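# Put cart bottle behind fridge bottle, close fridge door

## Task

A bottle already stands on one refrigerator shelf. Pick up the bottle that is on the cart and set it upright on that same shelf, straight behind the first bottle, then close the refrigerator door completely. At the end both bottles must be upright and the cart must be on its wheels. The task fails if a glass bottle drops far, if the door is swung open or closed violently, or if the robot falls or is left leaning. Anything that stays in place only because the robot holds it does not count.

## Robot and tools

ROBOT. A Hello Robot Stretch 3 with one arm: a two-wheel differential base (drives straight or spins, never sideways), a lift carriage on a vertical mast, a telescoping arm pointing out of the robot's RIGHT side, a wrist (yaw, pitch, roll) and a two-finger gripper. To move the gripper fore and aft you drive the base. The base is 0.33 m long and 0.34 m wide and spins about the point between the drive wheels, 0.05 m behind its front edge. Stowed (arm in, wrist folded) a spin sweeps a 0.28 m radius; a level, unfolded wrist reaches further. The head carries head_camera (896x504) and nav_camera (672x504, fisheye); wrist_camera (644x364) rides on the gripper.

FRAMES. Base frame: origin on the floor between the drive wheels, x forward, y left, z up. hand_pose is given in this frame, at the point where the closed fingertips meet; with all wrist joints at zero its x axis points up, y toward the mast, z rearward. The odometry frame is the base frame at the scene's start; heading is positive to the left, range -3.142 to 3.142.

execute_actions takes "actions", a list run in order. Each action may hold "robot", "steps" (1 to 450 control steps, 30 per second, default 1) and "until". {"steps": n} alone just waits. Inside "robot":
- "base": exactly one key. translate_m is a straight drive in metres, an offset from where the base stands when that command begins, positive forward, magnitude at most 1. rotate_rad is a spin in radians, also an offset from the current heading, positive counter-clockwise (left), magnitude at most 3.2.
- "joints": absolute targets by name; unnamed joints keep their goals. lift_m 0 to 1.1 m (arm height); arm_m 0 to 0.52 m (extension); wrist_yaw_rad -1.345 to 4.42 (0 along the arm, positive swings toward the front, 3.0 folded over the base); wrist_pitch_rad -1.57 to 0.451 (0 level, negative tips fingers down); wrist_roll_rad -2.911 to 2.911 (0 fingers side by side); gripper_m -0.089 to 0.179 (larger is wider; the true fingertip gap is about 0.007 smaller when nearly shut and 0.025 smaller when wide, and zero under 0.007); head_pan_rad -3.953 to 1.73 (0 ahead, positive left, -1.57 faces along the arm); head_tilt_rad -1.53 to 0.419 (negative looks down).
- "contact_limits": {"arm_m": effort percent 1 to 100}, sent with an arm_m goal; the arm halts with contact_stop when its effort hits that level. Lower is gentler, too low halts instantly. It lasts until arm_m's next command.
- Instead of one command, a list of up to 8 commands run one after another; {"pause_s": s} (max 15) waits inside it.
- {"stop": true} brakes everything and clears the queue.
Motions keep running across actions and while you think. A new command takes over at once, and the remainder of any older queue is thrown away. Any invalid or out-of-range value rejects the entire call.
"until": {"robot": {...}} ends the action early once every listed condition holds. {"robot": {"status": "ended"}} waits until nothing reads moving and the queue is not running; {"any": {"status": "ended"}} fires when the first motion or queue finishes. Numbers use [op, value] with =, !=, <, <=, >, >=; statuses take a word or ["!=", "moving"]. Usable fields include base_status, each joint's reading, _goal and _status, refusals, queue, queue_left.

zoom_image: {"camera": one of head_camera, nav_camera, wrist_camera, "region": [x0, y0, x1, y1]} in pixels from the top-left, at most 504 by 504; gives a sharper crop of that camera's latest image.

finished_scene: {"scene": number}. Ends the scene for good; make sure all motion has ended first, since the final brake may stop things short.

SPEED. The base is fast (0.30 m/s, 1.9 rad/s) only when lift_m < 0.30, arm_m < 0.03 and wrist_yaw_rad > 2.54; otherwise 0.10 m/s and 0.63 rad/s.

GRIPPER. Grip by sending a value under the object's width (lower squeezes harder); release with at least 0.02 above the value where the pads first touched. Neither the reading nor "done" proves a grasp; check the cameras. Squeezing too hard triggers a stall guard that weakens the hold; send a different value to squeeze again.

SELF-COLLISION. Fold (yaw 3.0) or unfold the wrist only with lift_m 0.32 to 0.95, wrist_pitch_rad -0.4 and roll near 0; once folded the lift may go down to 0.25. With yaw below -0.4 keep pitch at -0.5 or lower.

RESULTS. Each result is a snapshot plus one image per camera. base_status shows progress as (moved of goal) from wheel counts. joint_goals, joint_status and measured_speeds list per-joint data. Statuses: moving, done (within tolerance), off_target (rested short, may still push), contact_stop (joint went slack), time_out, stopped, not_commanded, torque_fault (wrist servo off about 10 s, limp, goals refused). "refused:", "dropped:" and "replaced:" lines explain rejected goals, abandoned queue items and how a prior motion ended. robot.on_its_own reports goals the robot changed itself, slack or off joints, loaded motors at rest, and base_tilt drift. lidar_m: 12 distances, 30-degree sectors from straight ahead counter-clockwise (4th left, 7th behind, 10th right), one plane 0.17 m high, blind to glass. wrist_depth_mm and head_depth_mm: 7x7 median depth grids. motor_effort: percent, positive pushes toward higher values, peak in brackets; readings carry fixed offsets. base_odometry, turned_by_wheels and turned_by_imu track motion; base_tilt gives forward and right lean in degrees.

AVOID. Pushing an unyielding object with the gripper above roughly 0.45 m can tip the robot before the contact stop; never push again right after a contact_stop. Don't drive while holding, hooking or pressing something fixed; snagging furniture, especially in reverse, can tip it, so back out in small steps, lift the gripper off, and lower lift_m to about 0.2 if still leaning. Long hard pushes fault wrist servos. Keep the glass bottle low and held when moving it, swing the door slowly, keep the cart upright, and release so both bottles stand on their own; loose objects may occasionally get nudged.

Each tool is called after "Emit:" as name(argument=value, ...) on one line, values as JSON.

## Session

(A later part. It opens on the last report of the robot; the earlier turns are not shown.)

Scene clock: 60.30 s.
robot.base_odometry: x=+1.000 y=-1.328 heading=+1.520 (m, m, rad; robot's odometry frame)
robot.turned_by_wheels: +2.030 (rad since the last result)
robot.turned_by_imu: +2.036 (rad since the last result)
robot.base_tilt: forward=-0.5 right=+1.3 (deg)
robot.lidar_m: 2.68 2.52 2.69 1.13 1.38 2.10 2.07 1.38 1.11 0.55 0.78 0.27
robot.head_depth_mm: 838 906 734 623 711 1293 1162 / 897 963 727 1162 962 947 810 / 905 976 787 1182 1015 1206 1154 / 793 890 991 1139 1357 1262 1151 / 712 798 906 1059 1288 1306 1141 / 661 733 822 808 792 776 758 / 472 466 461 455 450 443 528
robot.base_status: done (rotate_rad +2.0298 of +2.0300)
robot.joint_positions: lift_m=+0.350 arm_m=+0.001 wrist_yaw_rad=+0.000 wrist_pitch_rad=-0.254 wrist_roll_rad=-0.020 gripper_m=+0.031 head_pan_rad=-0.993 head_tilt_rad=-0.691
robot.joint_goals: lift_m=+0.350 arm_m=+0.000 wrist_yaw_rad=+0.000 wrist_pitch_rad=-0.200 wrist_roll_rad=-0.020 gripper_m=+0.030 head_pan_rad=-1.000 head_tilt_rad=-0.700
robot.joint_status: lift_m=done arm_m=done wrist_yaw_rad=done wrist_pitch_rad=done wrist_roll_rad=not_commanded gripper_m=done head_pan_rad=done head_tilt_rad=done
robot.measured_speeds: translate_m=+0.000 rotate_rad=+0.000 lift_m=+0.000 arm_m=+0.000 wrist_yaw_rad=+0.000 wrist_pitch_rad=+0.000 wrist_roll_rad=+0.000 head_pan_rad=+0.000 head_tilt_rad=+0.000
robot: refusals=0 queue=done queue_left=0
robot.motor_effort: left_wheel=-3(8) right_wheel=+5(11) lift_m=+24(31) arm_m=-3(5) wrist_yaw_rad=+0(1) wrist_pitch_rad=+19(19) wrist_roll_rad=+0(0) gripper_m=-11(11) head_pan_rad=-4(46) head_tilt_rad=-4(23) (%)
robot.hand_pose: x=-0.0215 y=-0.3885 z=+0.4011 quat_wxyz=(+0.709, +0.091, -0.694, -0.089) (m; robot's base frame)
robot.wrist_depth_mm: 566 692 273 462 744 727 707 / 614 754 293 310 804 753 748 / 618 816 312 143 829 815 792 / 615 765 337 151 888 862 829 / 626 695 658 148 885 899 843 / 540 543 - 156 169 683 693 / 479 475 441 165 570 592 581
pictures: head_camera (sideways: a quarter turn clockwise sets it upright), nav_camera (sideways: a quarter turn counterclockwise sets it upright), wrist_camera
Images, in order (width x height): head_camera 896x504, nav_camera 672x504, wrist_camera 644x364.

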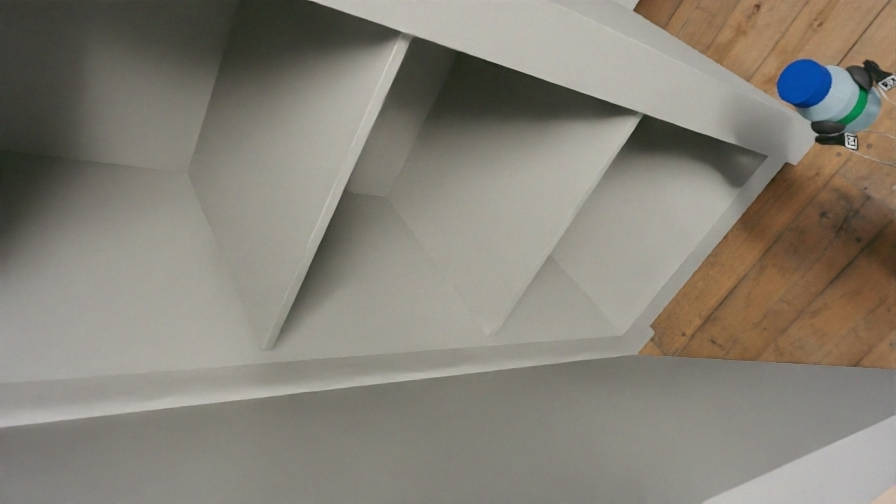

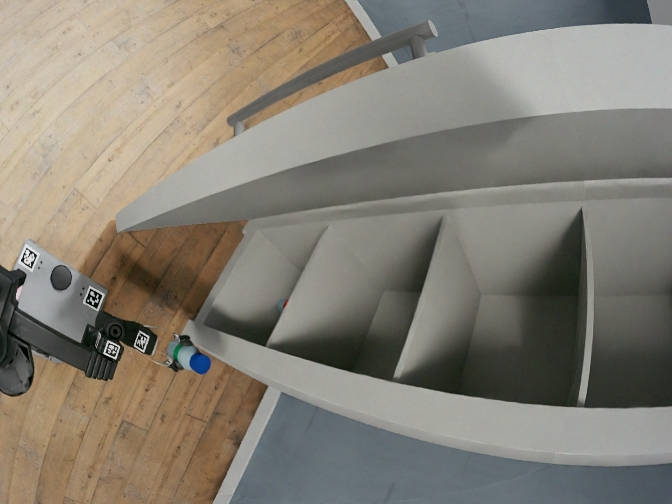

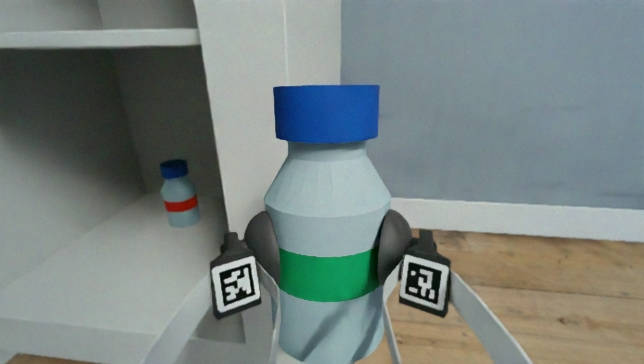

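Emit:
execute_actions(actions=[{"robot":[{"base":{"translate_m":0.42},"joints":{"lift_m":0.2,"wrist_pitch_rad":-0.17}}],"steps":450,"until":{"robot":{"status":"ended"}}}])

Scene clock: 67.47 s.
robot.base_odometry: x=+1.021 y=-0.909 heading=+1.520 (m, m, rad; robot's odometry frame)
robot.turned_by_wheels: +0.000 (rad since the last result)
robot.turned_by_imu: +0.005 (rad since the last result)
robot.base_tilt: forward=-0.5 right=+1.3 (deg)
robot.lidar_m: 0.16 2.13 2.59 1.38 1.32 2.51 2.49 1.45 0.65 0.63 0.23 0.17
robot.head_depth_mm: 440 544 622 850 963 1193 1099 / 334 411 535 725 912 1180 1112 / 292 319 386 493 680 1059 1151 / - - 308 363 456 613 932 / - - - 299 343 425 558 / - - - - 294 327 399 / - - - - - - 314
robot.base_status: done (translate_m +0.4200 of +0.4200)
robot.joint_positions: lift_m=+0.200 arm_m=+0.001 wrist_yaw_rad=+0.000 wrist_pitch_rad=-0.230 wrist_roll_rad=-0.020 gripper_m=+0.031 head_pan_rad=-0.994 head_tilt_rad=-0.693
robot.joint_goals: lift_m=+0.200 arm_m=+0.000 wrist_yaw_rad=+0.000 wrist_pitch_rad=-0.170 wrist_roll_rad=-0.020 gripper_m=+0.030 head_pan_rad=-1.000 head_tilt_rad=-0.700
robot.joint_status: lift_m=done arm_m=done wrist_yaw_rad=done wrist_pitch_rad=off_target wrist_roll_rad=not_commanded gripper_m=done head_pan_rad=done head_tilt_rad=done
robot.measured_speeds: translate_m=+0.000 rotate_rad=+0.000 lift_m=+0.000 arm_m=+0.000 wrist_yaw_rad=+0.000 wrist_pitch_rad=+0.000 wrist_roll_rad=+0.000 head_pan_rad=+0.000 head_tilt_rad=+0.000
robot: refusals=0 queue=dropped queue_left=0
robot.motor_effort: left_wheel=-2(6) right_wheel=+3(59) lift_m=+24(25) arm_m=-4(4) wrist_yaw_rad=+0(1) wrist_pitch_rad=+21(22) wrist_roll_rad=+0(0) gripper_m=-11(12) head_pan_rad=-4(3) head_tilt_rad=-3(4) (%)
robot.hand_pose: x=-0.0215 y=-0.3905 z=+0.2569 quat_wxyz=(+0.710, +0.082, -0.695, -0.081) (m; robot's base frame)
robot.wrist_depth_mm: 221 329 416 706 700 629 380 / 221 317 428 722 729 631 376 / 221 317 434 143 746 625 374 / 219 313 438 151 593 551 370 / 220 317 437 148 422 420 363 / 219 311 - 156 168 394 381 / 219 288 419 165 408 420 398
pictures: head_camera (sideways: a quarter turn clockwise sets it upright), nav_camera (sideways: a quarter turn counterclockwise sets it upright), wrist_camera
Images, in order (width x height): head_camera 896x504, nav_camera 672x504, wrist_camera 644x364.

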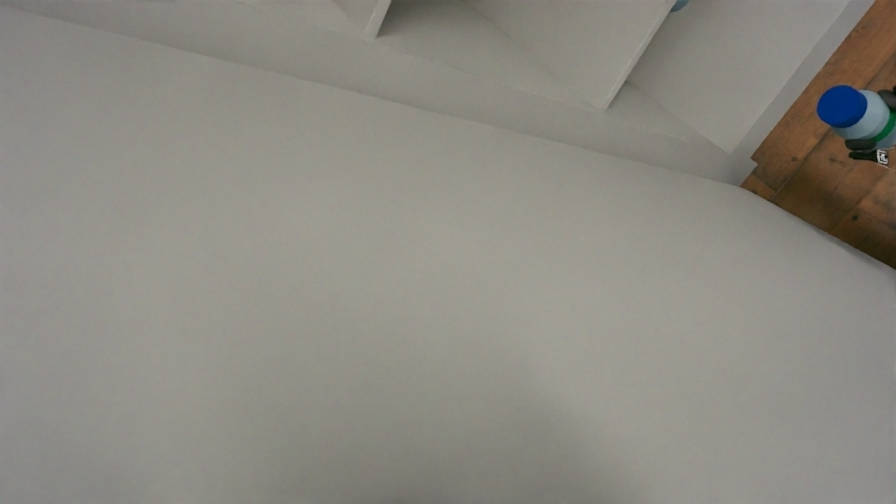

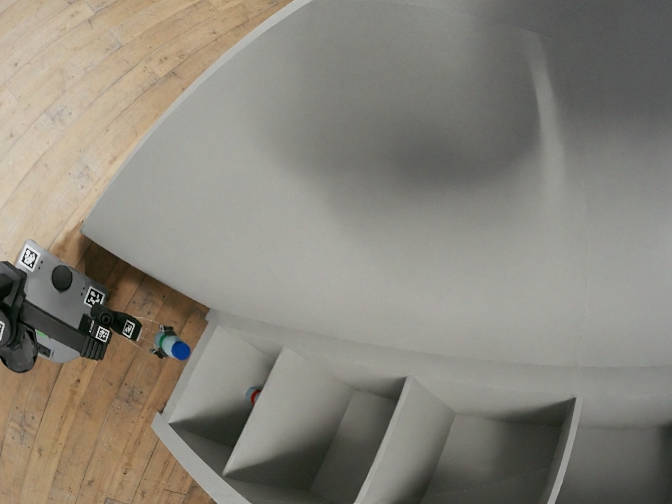

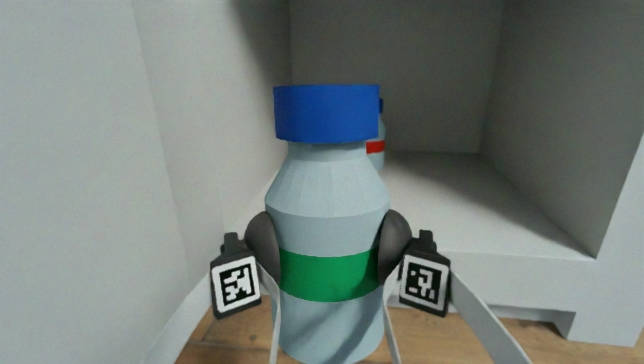

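Emit:
execute_actions(actions=[{"robot":[{"base":{"rotate_rad":-0.1},"joints":{"wrist_pitch_rad":-0.2,"head_pan_rad":-1.5}},{"base":{"translate_m":-0.16}},{"joints":{"arm_m":0.3}}],"steps":450,"until":{"robot":{"status":"ended"}}}])

Scene clock: 69.03 s.
robot.base_odometry: x=+1.021 y=-0.909 heading=+1.420 (m, m, rad; robot's odometry frame)
robot.turned_by_wheels: -0.100 (rad since the last result)
robot.turned_by_imu: -0.100 (rad since the last result)
robot.base_tilt: forward=-0.5 right=+1.4 (deg)
robot.lidar_m: 0.24 2.13 2.65 1.48 1.41 2.56 2.49 1.57 0.65 0.69 0.33 0.25
robot.head_depth_mm: 829 901 730 872 886 1288 1160 / 839 927 756 1164 1011 1183 1159 / 846 922 747 1176 1010 1228 1150 / 850 930 743 1168 1035 1233 1082 / 829 893 767 1093 1029 1232 1144 / 580 618 671 773 888 1004 1074 / 493 540 587 609 641 673 712
robot.base_status: done (rotate_rad -0.0998 of -0.1000)
robot.joint_positions: lift_m=+0.200 arm_m=+0.001 wrist_yaw_rad=+0.000 wrist_pitch_rad=-0.252 wrist_roll_rad=-0.020 gripper_m=+0.031 head_pan_rad=-1.493 head_tilt_rad=-0.693
robot.joint_goals: lift_m=+0.200 arm_m=+0.000 wrist_yaw_rad=+0.000 wrist_pitch_rad=-0.200 wrist_roll_rad=-0.020 gripper_m=+0.030 head_pan_rad=-1.500 head_tilt_rad=-0.700
robot.joint_status: lift_m=done arm_m=done wrist_yaw_rad=done wrist_pitch_rad=off_target wrist_roll_rad=not_commanded gripper_m=done head_pan_rad=done head_tilt_rad=done
robot.measured_speeds: translate_m=+0.000 rotate_rad=+0.000 lift_m=+0.000 arm_m=+0.000 wrist_yaw_rad=+0.000 wrist_pitch_rad=+0.000 wrist_roll_rad=+0.000 head_pan_rad=+0.000 head_tilt_rad=+0.000
robot: refusals=0 queue=dropped queue_left=0
robot.motor_effort: left_wheel=+3(6) right_wheel=-4(7) lift_m=+25(24) arm_m=-5(4) wrist_yaw_rad=+1(0) wrist_pitch_rad=+18(20) wrist_roll_rad=+0(0) gripper_m=-11(11) head_pan_rad=-4(33) head_tilt_rad=-3(3) (%)
robot.hand_pose: x=-0.0215 y=-0.3886 z=+0.2514 quat_wxyz=(+0.709, +0.090, -0.694, -0.088) (m; robot's base frame)
robot.wrist_depth_mm: 313 339 622 703 693 455 308 / 293 349 630 732 736 452 324 / 294 371 640 144 731 447 344 / 293 390 527 151 566 451 373 / 291 415 435 148 412 404 569 / 292 443 - 156 168 428 475 / 293 400 409 165 396 410 409
pictures: head_camera (sideways: a quarter turn clockwise sets it upright), nav_camera (sideways: a quarter turn counterclockwise sets it upright), wrist_camera
dropped: robot: command 0 of its queue: wrist_pitch_rad: off_target
Images, in order (width x height): head_camera 896x504, nav_camera 672x504, wrist_camera 644x364.

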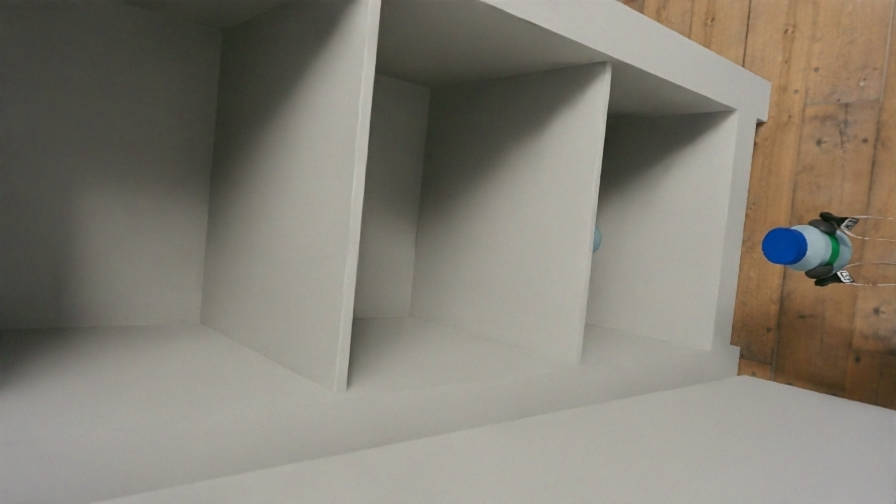

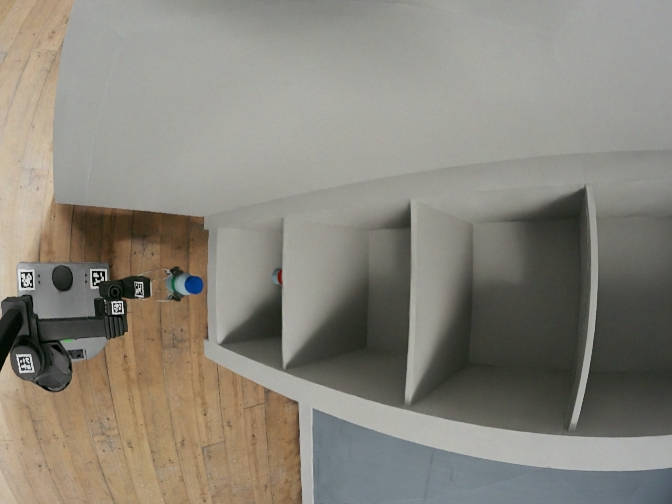

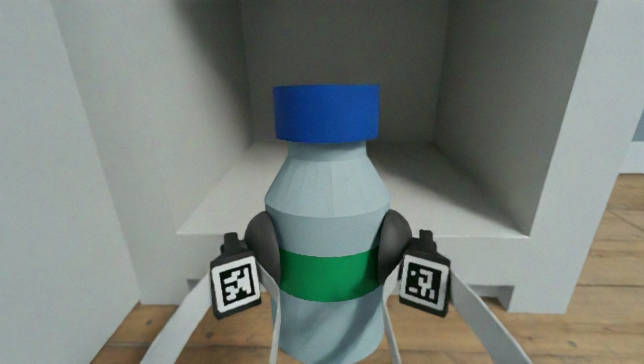

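Emit:
execute_actions(actions=[{"robot":{"base":{"translate_m":-0.13},"joints":{"wrist_pitch_rad":-0.16}},"steps":150,"until":{"robot":{"status":"ended"}}},{"robot":{"joints":{"arm_m":0.4,"lift_m":0.13}},"steps":250,"until":{"robot":{"status":"ended"}}}])

Scene clock: 76.07 s.
robot.base_odometry: x=+1.002 y=-1.037 heading=+1.420 (m, m, rad; robot's odometry frame)
robot.turned_by_wheels: +0.000 (rad since the last result)
robot.turned_by_imu: +0.000 (rad since the last result)
robot.base_tilt: forward=-0.5 right=+1.3 (deg)
robot.lidar_m: 0.37 2.24 2.66 1.35 1.29 2.43 2.36 1.57 0.61 0.60 0.52 0.38
robot.head_depth_mm: 543 538 593 751 1565 1348 1164 / 820 880 708 745 857 1277 1154 / 841 917 749 1174 1007 1173 1149 / 847 926 741 1171 1004 1252 1146 / 857 934 768 1168 1031 1239 1142 / 860 924 761 1088 1018 1225 1139 / 726 758 721 832 938 1057 1090
robot.base_status: done (translate_m -0.1300 of -0.1300)
robot.joint_positions: lift_m=+0.130 arm_m=+0.400 wrist_yaw_rad=+0.000 wrist_pitch_rad=-0.174 wrist_roll_rad=-0.020 gripper_m=+0.030 head_pan_rad=-1.493 head_tilt_rad=-0.693
robot.joint_goals: lift_m=+0.130 arm_m=+0.400 wrist_yaw_rad=+0.000 wrist_pitch_rad=-0.160 wrist_roll_rad=-0.020 gripper_m=+0.030 head_pan_rad=-1.500 head_tilt_rad=-0.700
robot.joint_status: lift_m=done arm_m=done wrist_yaw_rad=done wrist_pitch_rad=off_target wrist_roll_rad=not_commanded gripper_m=done head_pan_rad=done head_tilt_rad=done
robot.measured_speeds: translate_m=+0.000 rotate_rad=+0.000 lift_m=+0.000 arm_m=+0.000 wrist_yaw_rad=+0.000 wrist_pitch_rad=+0.000 wrist_roll_rad=+0.000 head_pan_rad=+0.000 head_tilt_rad=+0.000
robot: refusals=0 queue=done queue_left=0
robot.motor_effort: left_wheel=+3(5) right_wheel=-4(9) lift_m=+24(23) arm_m=+6(8) wrist_yaw_rad=+1(0) wrist_pitch_rad=+4(25) wrist_roll_rad=+0(0) gripper_m=-10(11) head_pan_rad=-4(3) head_tilt_rad=-3(3) (%)
robot.hand_pose: x=-0.0214 y=-0.7928 z=+0.2007 quat_wxyz=(+0.712, +0.062, -0.697, -0.061) (m; robot's base frame)
robot.wrist_depth_mm: 351 352 346 344 343 239 155 / 361 375 368 364 353 240 155 / 366 245 384 382 373 240 155 / 366 243 402 408 395 238 154 / 336 302 275 205 346 238 155 / 259 257 - 148 162 228 155 / 207 207 196 128 194 195 155
pictures: head_camera (sideways: a quarter turn clockwise sets it upright), nav_camera (sideways: a quarter turn counterclockwise sets it upright), wrist_camera
Images, in order (width x height): head_camera 896x504, nav_camera 672x504, wrist_camera 644x364.

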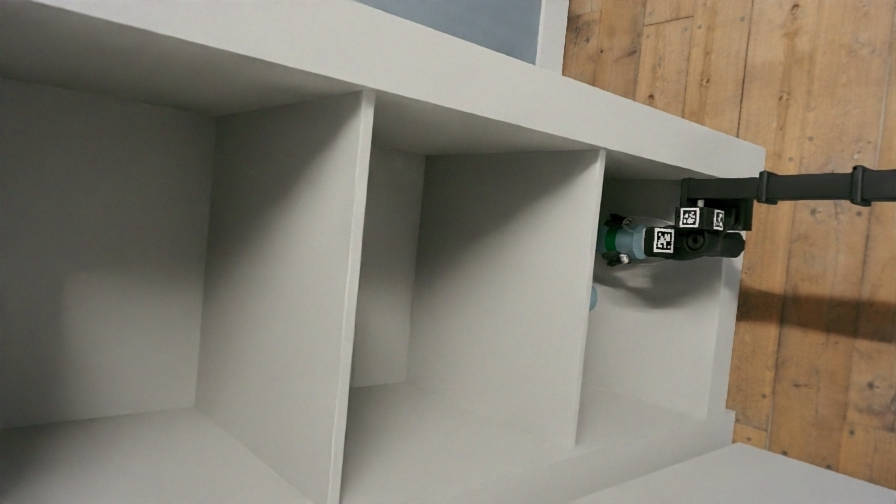

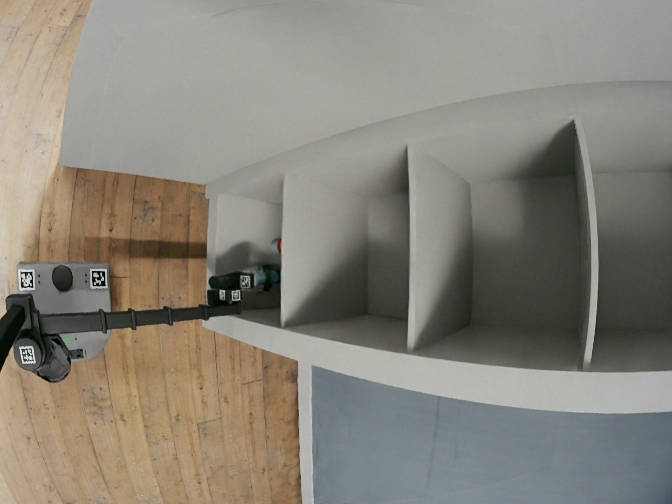

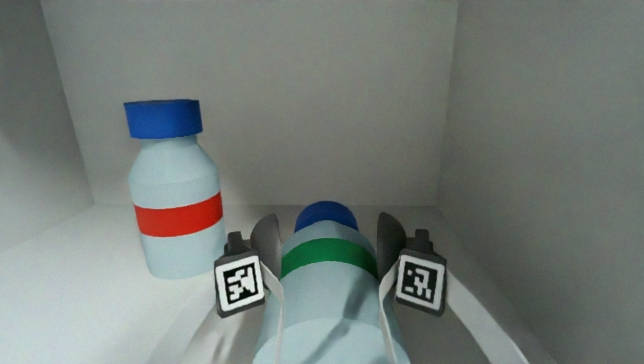

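Emit:
execute_actions(actions=[{"robot":{"joints":{"lift_m":0.17}},"steps":100,"until":{"robot":{"status":"ended"}}},{"robot":{"joints":{"arm_m":0.0,"head_tilt_rad":-1.2}},"steps":250,"until":{"robot":{"status":"ended"}}},{"robot":{"joints":{"lift_m":0.02,"wrist_pitch_rad":-0.35}},"steps":250,"until":{"robot":{"status":"ended"}}}])

Scene clock: 83.43 s.
robot.base_odometry: x=+1.002 y=-1.037 heading=+1.420 (m, m, rad; robot's odometry frame)
robot.turned_by_wheels: +0.000 (rad since the last result)
robot.turned_by_imu: +0.001 (rad since the last result)
robot.base_tilt: forward=-0.5 right=+1.3 (deg)
robot.lidar_m: 0.37 2.25 2.66 1.35 1.28 2.42 2.36 1.57 0.61 0.60 0.51 0.38
robot.head_depth_mm: 590 808 1493 1366 1271 1179 1105 / 868 794 1025 1355 1262 1185 1090 / 1017 953 1284 1331 1270 - - / 1014 947 1285 1334 1275 - 1078 / 1018 943 1310 1323 1253 1163 1081 / 999 946 1264 1335 1246 1162 1084 / 766 851 979 1055 1130 1139 1081
robot.base_status: done (translate_m -0.1300 of -0.1300)
robot.joint_positions: lift_m=+0.094 arm_m=+0.002 wrist_yaw_rad=+0.000 wrist_pitch_rad=-0.301 wrist_roll_rad=-0.017 gripper_m=+0.030 head_pan_rad=-1.493 head_tilt_rad=-1.186
robot.joint_goals: lift_m=+0.094 arm_m=+0.000 wrist_yaw_rad=+0.000 wrist_pitch_rad=-0.350 wrist_roll_rad=-0.017 gripper_m=+0.030 head_pan_rad=-1.500 head_tilt_rad=-1.200
robot.joint_status: lift_m=contact_stop arm_m=done wrist_yaw_rad=done wrist_pitch_rad=done wrist_roll_rad=not_commanded gripper_m=done head_pan_rad=done head_tilt_rad=done
robot.measured_speeds: translate_m=+0.000 rotate_rad=+0.000 lift_m=+0.000 arm_m=+0.000 wrist_yaw_rad=+0.000 wrist_pitch_rad=+0.000 wrist_roll_rad=+0.000 head_pan_rad=+0.000 head_tilt_rad=+0.000
robot: refusals=0 queue=dropped queue_left=0
robot.on_its_own: lift_m is slack since a contact_stop, until your next command for it (your +0.020 is given up)
robot.motor_effort: left_wheel=+3(3) right_wheel=-3(3) lift_m=+24(30) arm_m=-14(11) wrist_yaw_rad=+0(0) wrist_pitch_rad=-18(30) wrist_roll_rad=-1(2) gripper_m=+0(10) head_pan_rad=-2(3) head_tilt_rad=-6(30) (%)
robot.hand_pose: x=-0.0216 y=-0.3846 z=+0.1341 quat_wxyz=(+0.705, +0.107, -0.693, -0.106) (m; robot's base frame)
robot.wrist_depth_mm: 381 552 704 696 455 299 782 / 382 540 616 704 453 323 838 / 374 418 409 406 360 355 809 / 392 388 381 379 372 479 524 / 420 418 421 412 398 399 404 / 335 334 331 333 340 324 322 / 279 277 273 273 271 270 270
pictures: head_camera (sideways: a quarter turn clockwise sets it upright), nav_camera (sideways: a quarter turn counterclockwise sets it upright), wrist_camera
ARM HIT: the arm struck its own base hard.
Images, in order (width x height): head_camera 896x504, nav_camera 672x504, wrist_camera 644x364.

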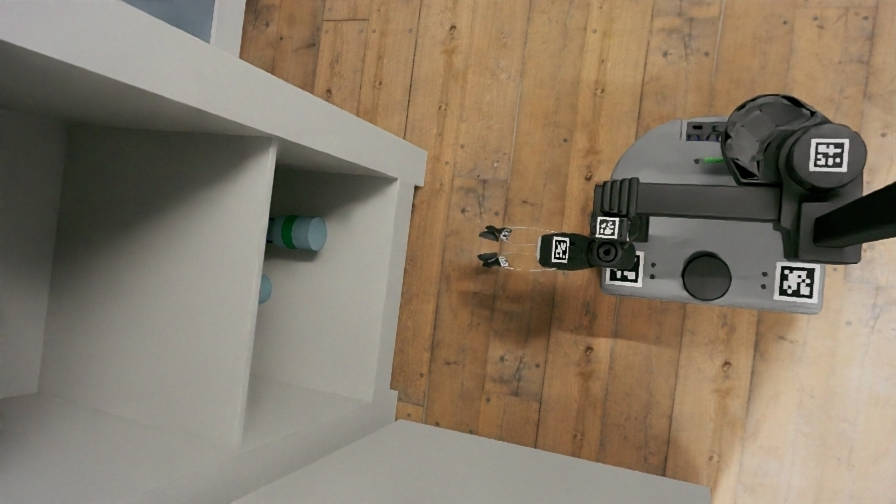

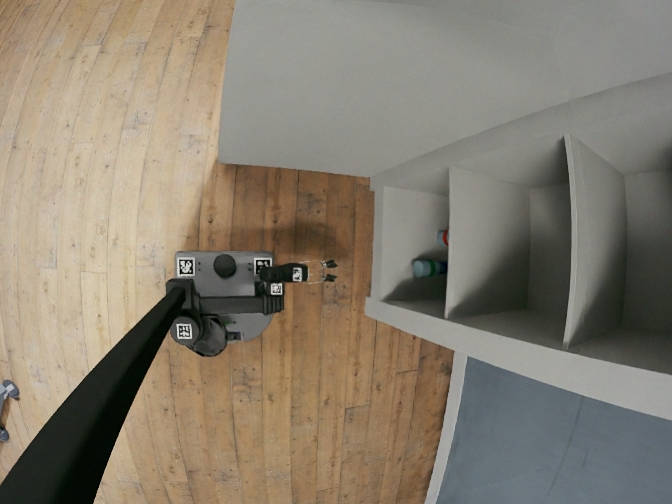

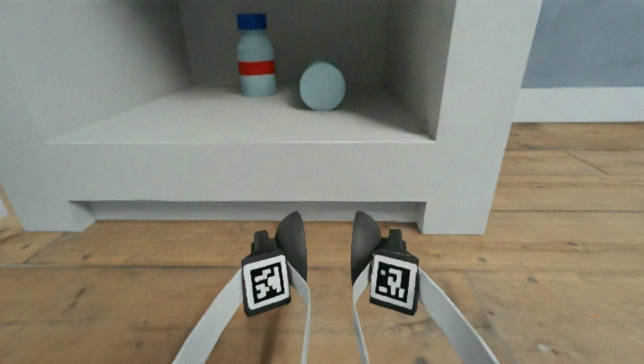

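Emit:
execute_actions(actions=[{"robot":{"joints":{"lift_m":0.25,"wrist_pitch_rad":-0.5,"gripper_m":0.12,"wrist_roll_rad":0}},"steps":150,"until":{"robot":{"status":"ended"}}},{"robot":{"joints":{"arm_m":0.43}},"steps":250,"until":{"robot":{"status":"ended"}}},{"robot":{"joints":{"lift_m":0.18}},"steps":250,"until":{"robot":{"status":"ended"}}}])

Scene clock: 92.30 s.
robot.base_odometry: x=+1.002 y=-1.037 heading=+1.420 (m, m, rad; robot's odometry frame)
robot.turned_by_wheels: +0.000 (rad since the last result)
robot.turned_by_imu: +0.002 (rad since the last result)
robot.base_tilt: forward=-0.5 right=+1.2 (deg)
robot.lidar_m: 0.37 2.25 2.66 1.35 1.29 2.43 2.36 1.57 0.60 0.60 0.51 0.38
robot.head_depth_mm: 590 806 1488 1366 1268 1182 1107 / 871 792 1029 1361 1263 1189 1085 / 1017 954 1148 1328 1261 - - / 1015 949 1296 1335 1261 - 1076 / 1023 941 1313 1326 1246 1166 1079 / 997 950 1257 1327 1239 1159 1092 / 768 854 984 1052 1127 1141 1084
robot.base_status: done (translate_m -0.1300 of -0.1300)
robot.joint_positions: lift_m=+0.180 arm_m=+0.430 wrist_yaw_rad=+0.000 wrist_pitch_rad=-0.512 wrist_roll_rad=-0.002 gripper_m=+0.120 head_pan_rad=-1.493 head_tilt_rad=-1.186
robot.joint_goals: lift_m=+0.180 arm_m=+0.430 wrist_yaw_rad=+0.000 wrist_pitch_rad=-0.500 wrist_roll_rad=+0.000 gripper_m=+0.120 head_pan_rad=-1.500 head_tilt_rad=-1.200
robot.joint_status: lift_m=done arm_m=done wrist_yaw_rad=done wrist_pitch_rad=done wrist_roll_rad=done gripper_m=done head_pan_rad=done head_tilt_rad=done
robot.measured_speeds: translate_m=+0.000 rotate_rad=+0.000 lift_m=+0.000 arm_m=+0.000 wrist_yaw_rad=+0.000 wrist_pitch_rad=+0.000 wrist_roll_rad=+0.000 head_pan_rad=+0.000 head_tilt_rad=+0.000
robot: refusals=0 queue=done queue_left=0
robot.motor_effort: left_wheel=+3(3) right_wheel=-3(3) lift_m=+22(27) arm_m=+4(18) wrist_yaw_rad=-1(2) wrist_pitch_rad=+4(32) wrist_roll_rad=+1(5) gripper_m=+0(81) head_pan_rad=-3(2) head_tilt_rad=-6(6) (%)
robot.hand_pose: x=-0.0214 y=-0.7862 z=+0.1722 quat_wxyz=(+0.685, +0.180, -0.683, -0.179) (m; robot's base frame)
robot.wrist_depth_mm: 326 196 324 321 320 237 154 / 354 211 356 352 351 236 154 / 359 221 350 362 353 235 154 / 294 258 276 178 279 236 154 / 243 240 238 145 231 219 154 / 206 206 191 124 187 196 154 / 178 174 171 140 165 170 147
pictures: head_camera (sideways: a quarter turn clockwise sets it upright), nav_camera (sideways: a quarter turn counterclockwise sets it upright), wrist_camera
Images, in order (width x height): head_camera 896x504, nav_camera 672x504, wrist_camera 644x364.

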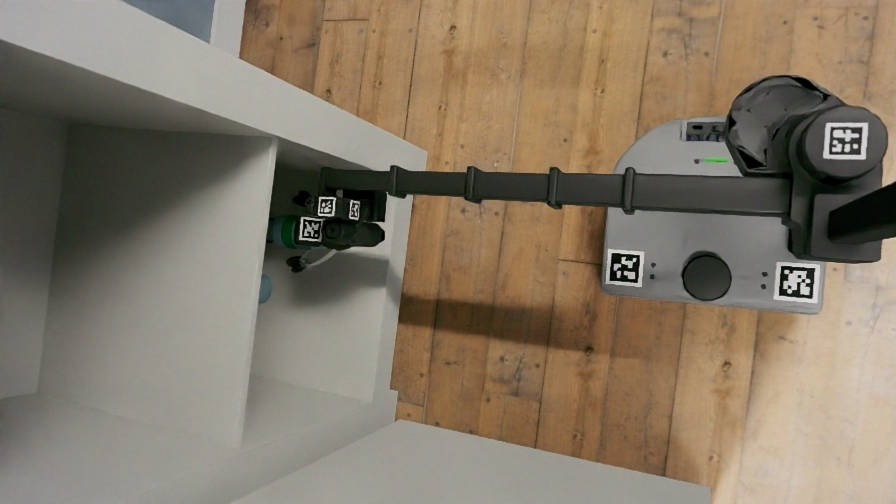

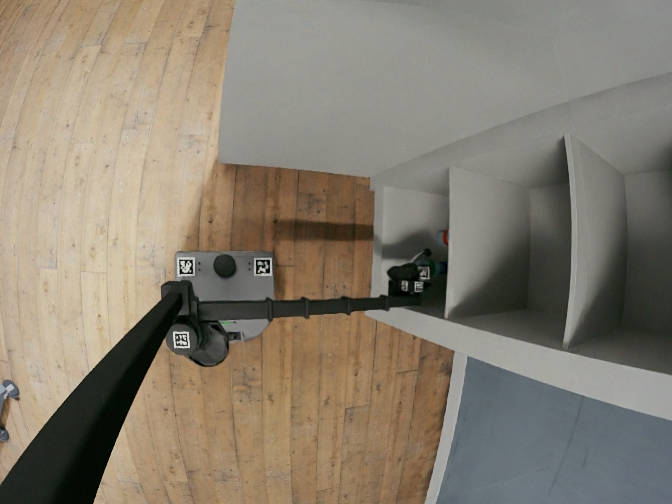

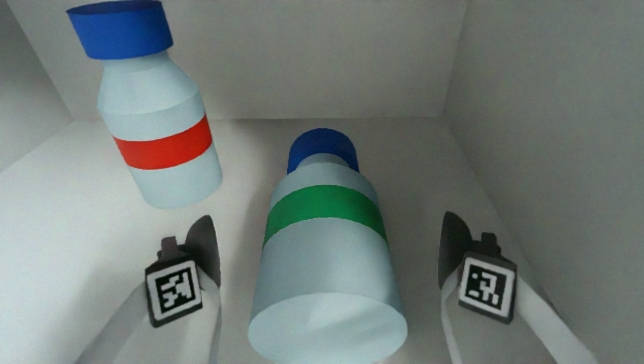

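Emit:
execute_actions(actions=[{"robot":[{"joints":{"arm_m":0.45}},{"joints":{"gripper_m":0.02}},{"joints":{"lift_m":0.19}},{"joints":{"arm_m":0.29}},{"joints":{"lift_m":0.18}},{"joints":{"gripper_m":0.12}},{"joints":{"lift_m":0.27,"wrist_pitch_rad":-0.9}},{"joints":{"arm_m":0.43}}],"steps":450,"until":{"robot":{"status":"ended"}}}])

Scene clock: 104.13 s.
robot.base_odometry: x=+1.002 y=-1.037 heading=+1.420 (m, m, rad; robot's odometry frame)
robot.turned_by_wheels: +0.000 (rad since the last result)
robot.turned_by_imu: +0.002 (rad since the last result)
robot.base_tilt: forward=-0.5 right=+1.3 (deg)
robot.lidar_m: 0.37 2.25 2.66 1.35 1.28 2.43 2.36 1.57 0.61 0.58 0.51 0.38
robot.head_depth_mm: 592 809 1479 1370 1267 1187 1111 / 869 794 1025 1358 1266 1189 - / 1018 954 1038 1325 1268 - - / 1009 948 1301 1339 1266 - - / 1017 947 1315 1325 1251 1167 1083 / 998 948 1260 1338 1238 1160 1086 / 769 850 982 1054 1127 1142 1083
robot.base_status: done (translate_m -0.1300 of -0.1300)
robot.joint_positions: lift_m=+0.270 arm_m=+0.430 wrist_yaw_rad=+0.001 wrist_pitch_rad=-0.906 wrist_roll_rad=-0.003 gripper_m=+0.120 head_pan_rad=-1.493 head_tilt_rad=-1.186
robot.joint_goals: lift_m=+0.270 arm_m=+0.430 wrist_yaw_rad=+0.000 wrist_pitch_rad=-0.900 wrist_roll_rad=+0.000 gripper_m=+0.120 head_pan_rad=-1.500 head_tilt_rad=-1.200
robot.joint_status: lift_m=done arm_m=done wrist_yaw_rad=done wrist_pitch_rad=done wrist_roll_rad=done gripper_m=done head_pan_rad=done head_tilt_rad=done
robot.measured_speeds: translate_m=+0.000 rotate_rad=+0.000 lift_m=+0.000 arm_m=+0.000 wrist_yaw_rad=+0.000 wrist_pitch_rad=+0.000 wrist_roll_rad=+0.000 head_pan_rad=+0.000 head_tilt_rad=+0.000
robot: refusals=0 queue=done queue_left=0
robot.motor_effort: left_wheel=+3(3) right_wheel=-4(4) lift_m=+26(28) arm_m=+4(6) wrist_yaw_rad=+1(2) wrist_pitch_rad=+2(23) wrist_roll_rad=+1(6) gripper_m=+0(93) head_pan_rad=-3(3) head_tilt_rad=-6(6) (%)
robot.hand_pose: x=-0.0215 y=-0.7137 z=+0.1920 quat_wxyz=(+0.637, +0.310, -0.634, -0.309) (m; robot's base frame)
robot.wrist_depth_mm: 362 230 358 361 356 231 152 / 327 311 307 320 318 231 151 / 292 291 291 288 285 229 150 / 264 263 262 261 258 229 151 / 243 242 242 181 236 213 151 / 221 226 221 167 216 197 151 / 207 204 204 146 200 198 143
pictures: head_camera (sideways: a quarter turn clockwise sets it upright), nav_camera (sideways: a quarter turn counterclockwise sets it upright), wrist_camera
Images, in order (width x height): head_camera 896x504, nav_camera 672x504, wrist_camera 644x364.

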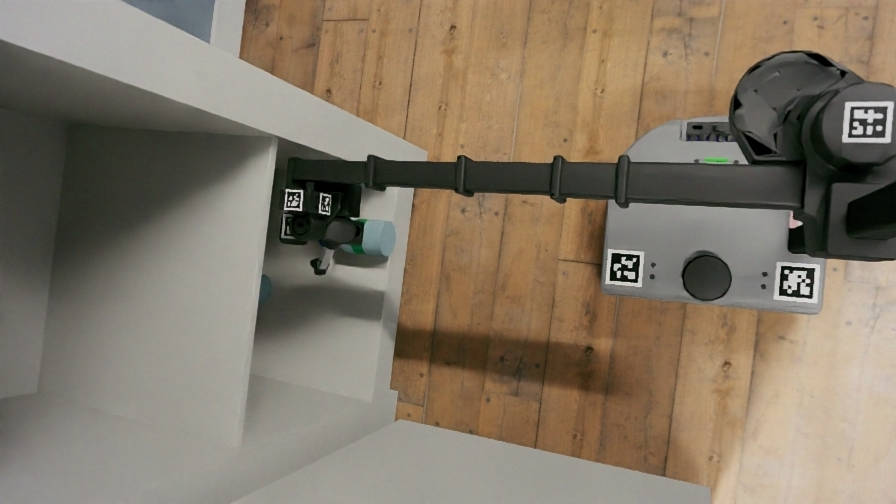

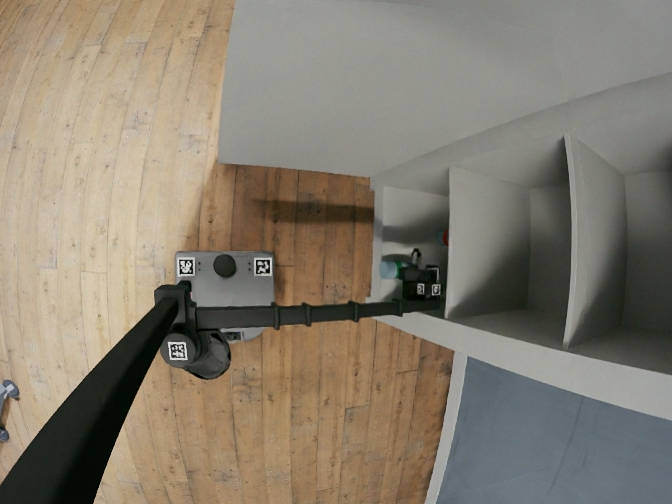

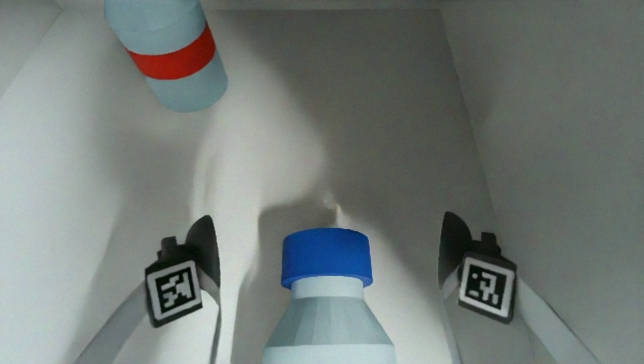

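Emit:
execute_actions(actions=[{"robot":[{"joints":{"lift_m":0.245,"arm_m":0.44}},{"joints":{"gripper_m":0.025}}],"steps":200,"until":{"robot":{"status":"ended"}}}])

Emit:
execute_actions(actions=[{"robot":{"joints":{"wrist_pitch_rad":-0.1,"arm_m":0.3}},"steps":200,"until":{"robot":{"status":"ended"}}},{"steps":20}])

Scene clock: 107.10 s.
robot.base_odometry: x=+1.002 y=-1.037 heading=+1.420 (m, m, rad; robot's odometry frame)
robot.turned_by_wheels: +0.000 (rad since the last result)
robot.turned_by_imu: +0.001 (rad since the last result)
robot.base_tilt: forward=-0.6 right=+1.2 (deg)
robot.lidar_m: 0.37 2.24 2.66 1.35 1.29 2.43 2.36 1.57 0.61 0.58 0.51 0.38
robot.head_depth_mm: 592 808 1488 1367 1277 1174 1108 / 868 795 1026 1358 1258 1194 - / 1017 953 1039 1331 1268 - - / 1016 946 1299 1327 1262 - - / 1023 945 1312 1330 1250 1162 1083 / 1002 945 1266 1330 1240 1159 1092 / 766 853 983 1056 1133 1140 1083
robot.base_status: done (translate_m -0.1300 of -0.1300)
robot.joint_positions: lift_m=+0.245 arm_m=+0.440 wrist_yaw_rad=+0.001 wrist_pitch_rad=-0.906 wrist_roll_rad=-0.003 gripper_m=+0.026 head_pan_rad=-1.493 head_tilt_rad=-1.186
robot.joint_goals: lift_m=+0.245 arm_m=+0.440 wrist_yaw_rad=+0.000 wrist_pitch_rad=-0.900 wrist_roll_rad=+0.000 gripper_m=+0.025 head_pan_rad=-1.500 head_tilt_rad=-1.200
robot.joint_status: lift_m=done arm_m=done wrist_yaw_rad=done wrist_pitch_rad=done wrist_roll_rad=done gripper_m=done head_pan_rad=done head_tilt_rad=done
robot.measured_speeds: translate_m=+0.000 rotate_rad=+0.000 lift_m=+0.000 arm_m=+0.000 wrist_yaw_rad=+0.000 wrist_pitch_rad=+0.000 wrist_roll_rad=+0.000 head_pan_rad=+0.000 head_tilt_rad=+0.000
robot: refusals=0 queue=done queue_left=0
robot.motor_effort: left_wheel=+3(3) right_wheel=-4(3) lift_m=+22(25) arm_m=+3(3) wrist_yaw_rad=+1(0) wrist_pitch_rad=+2(2) wrist_roll_rad=+1(1) gripper_m=-12(85) head_pan_rad=-3(3) head_tilt_rad=-6(6) (%)
robot.hand_pose: x=-0.0215 y=-0.7238 z=+0.1672 quat_wxyz=(+0.637, +0.310, -0.634, -0.309) (m; robot's base frame)
robot.wrist_depth_mm: 330 218 319 326 319 233 152 / 293 270 279 284 284 232 152 / 260 259 260 258 254 230 151 / 235 233 233 231 230 221 151 / 215 214 216 157 213 206 151 / 198 198 - 140 189 193 151 / 184 183 182 127 179 179 151
pictures: head_camera (sideways: a quarter turn clockwise sets it upright), nav_camera (sideways: a quarter turn counterclockwise sets it upright), wrist_camera
Images, in order (width x height): head_camera 896x504, nav_camera 672x504, wrist_camera 644x364.

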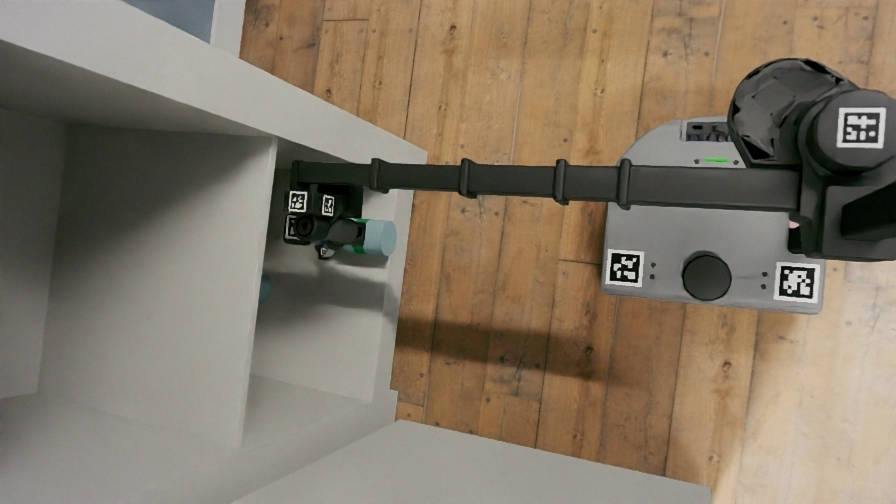

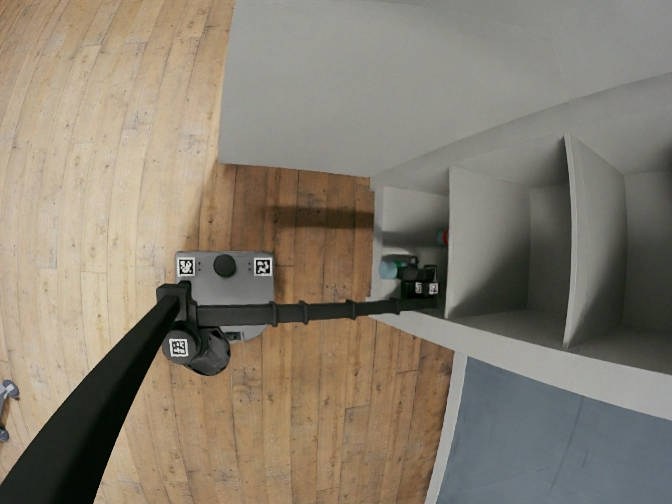

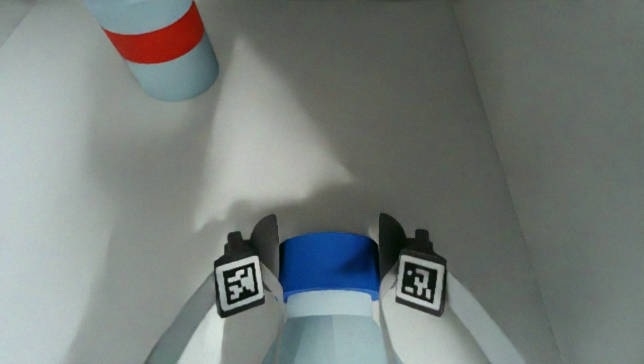

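Scene clock: 109.90 s.
robot.base_odometry: x=+1.002 y=-1.037 heading=+1.420 (m, m, rad; robot's odometry frame)
robot.turned_by_wheels: +0.000 (rad since the last result)
robot.turned_by_imu: +0.001 (rad since the last result)
robot.base_tilt: forward=-0.5 right=+1.2 (deg)
robot.lidar_m: 0.37 2.24 2.67 1.35 1.28 2.42 2.36 1.57 0.61 0.60 0.51 0.38
robot.head_depth_mm: 591 809 1485 1371 1271 1182 1110 / 870 793 1026 1359 1265 1189 - / 1015 951 1281 1328 1268 - - / 1014 946 1316 1337 1266 - - / 1021 944 1308 1325 1250 1166 1079 / 1003 944 1258 1332 1240 1164 1086 / 768 852 982 1052 1125 1139 1085
robot.base_status: done (translate_m -0.1300 of -0.1300)
robot.joint_positions: lift_m=+0.245 arm_m=+0.300 wrist_yaw_rad=+0.001 wrist_pitch_rad=-0.124 wrist_roll_rad=-0.003 gripper_m=+0.025 head_pan_rad=-1.493 head_tilt_rad=-1.186
robot.joint_goals: lift_m=+0.245 arm_m=+0.300 wrist_yaw_rad=+0.000 wrist_pitch_rad=-0.100 wrist_roll_rad=+0.000 gripper_m=+0.025 head_pan_rad=-1.500 head_tilt_rad=-1.200
robot.joint_status: lift_m=done arm_m=done wrist_yaw_rad=done wrist_pitch_rad=done wrist_roll_rad=done gripper_m=done head_pan_rad=done head_tilt_rad=done
robot.measured_speeds: translate_m=+0.000 rotate_rad=+0.000 lift_m=+0.000 arm_m=+0.000 wrist_yaw_rad=+0.000 wrist_pitch_rad=+0.000 wrist_roll_rad=+0.000 head_pan_rad=+0.000 head_tilt_rad=+0.000
robot: refusals=0 queue=done queue_left=0
robot.motor_effort: left_wheel=+2(2) right_wheel=-3(3) lift_m=+23(23) arm_m=-4(4) wrist_yaw_rad=+0(0) wrist_pitch_rad=+9(18) wrist_roll_rad=+1(1) gripper_m=+0(12) head_pan_rad=-4(4) head_tilt_rad=-6(6) (%)
robot.hand_pose: x=-0.0213 y=-0.6965 z=+0.3281 quat_wxyz=(+0.707, +0.044, -0.705, -0.044) (m; robot's base frame)
robot.wrist_depth_mm: 362 428 438 435 417 227 148 / 373 462 465 457 448 227 149 / 370 488 483 483 468 230 150 / 371 501 518 501 495 231 150 / 366 519 389 371 437 233 150 / 365 466 376 376 388 233 151 / 360 384 380 380 373 219 151
pictures: head_camera (sideways: a quarter turn clockwise sets it upright), nav_camera (sideways: a quarter turn counterclockwise sets it upright), wrist_camera
Images, in order (width x height): head_camera 896x504, nav_camera 672x504, wrist_camera 644x364.

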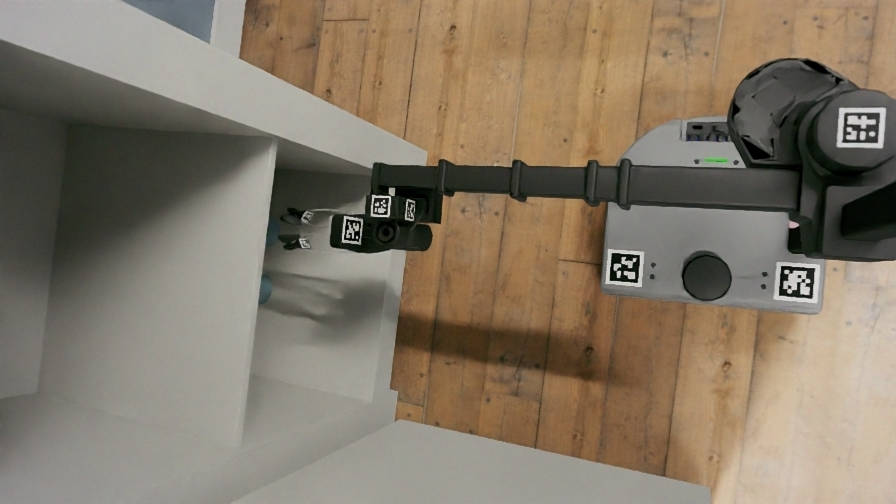

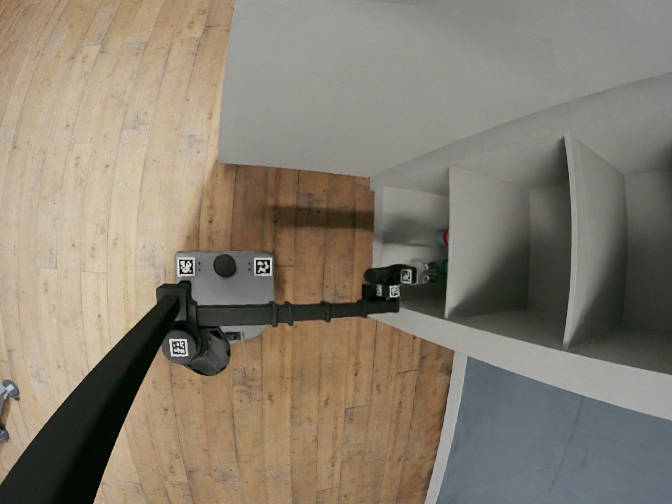

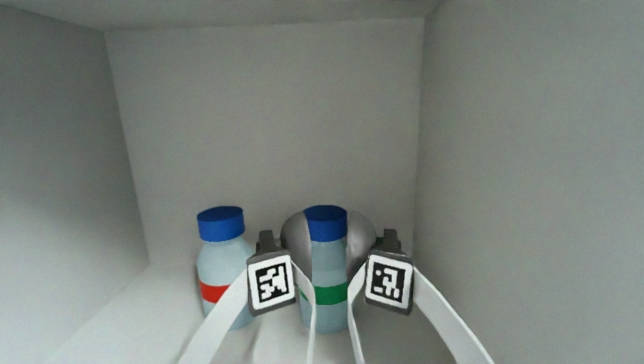

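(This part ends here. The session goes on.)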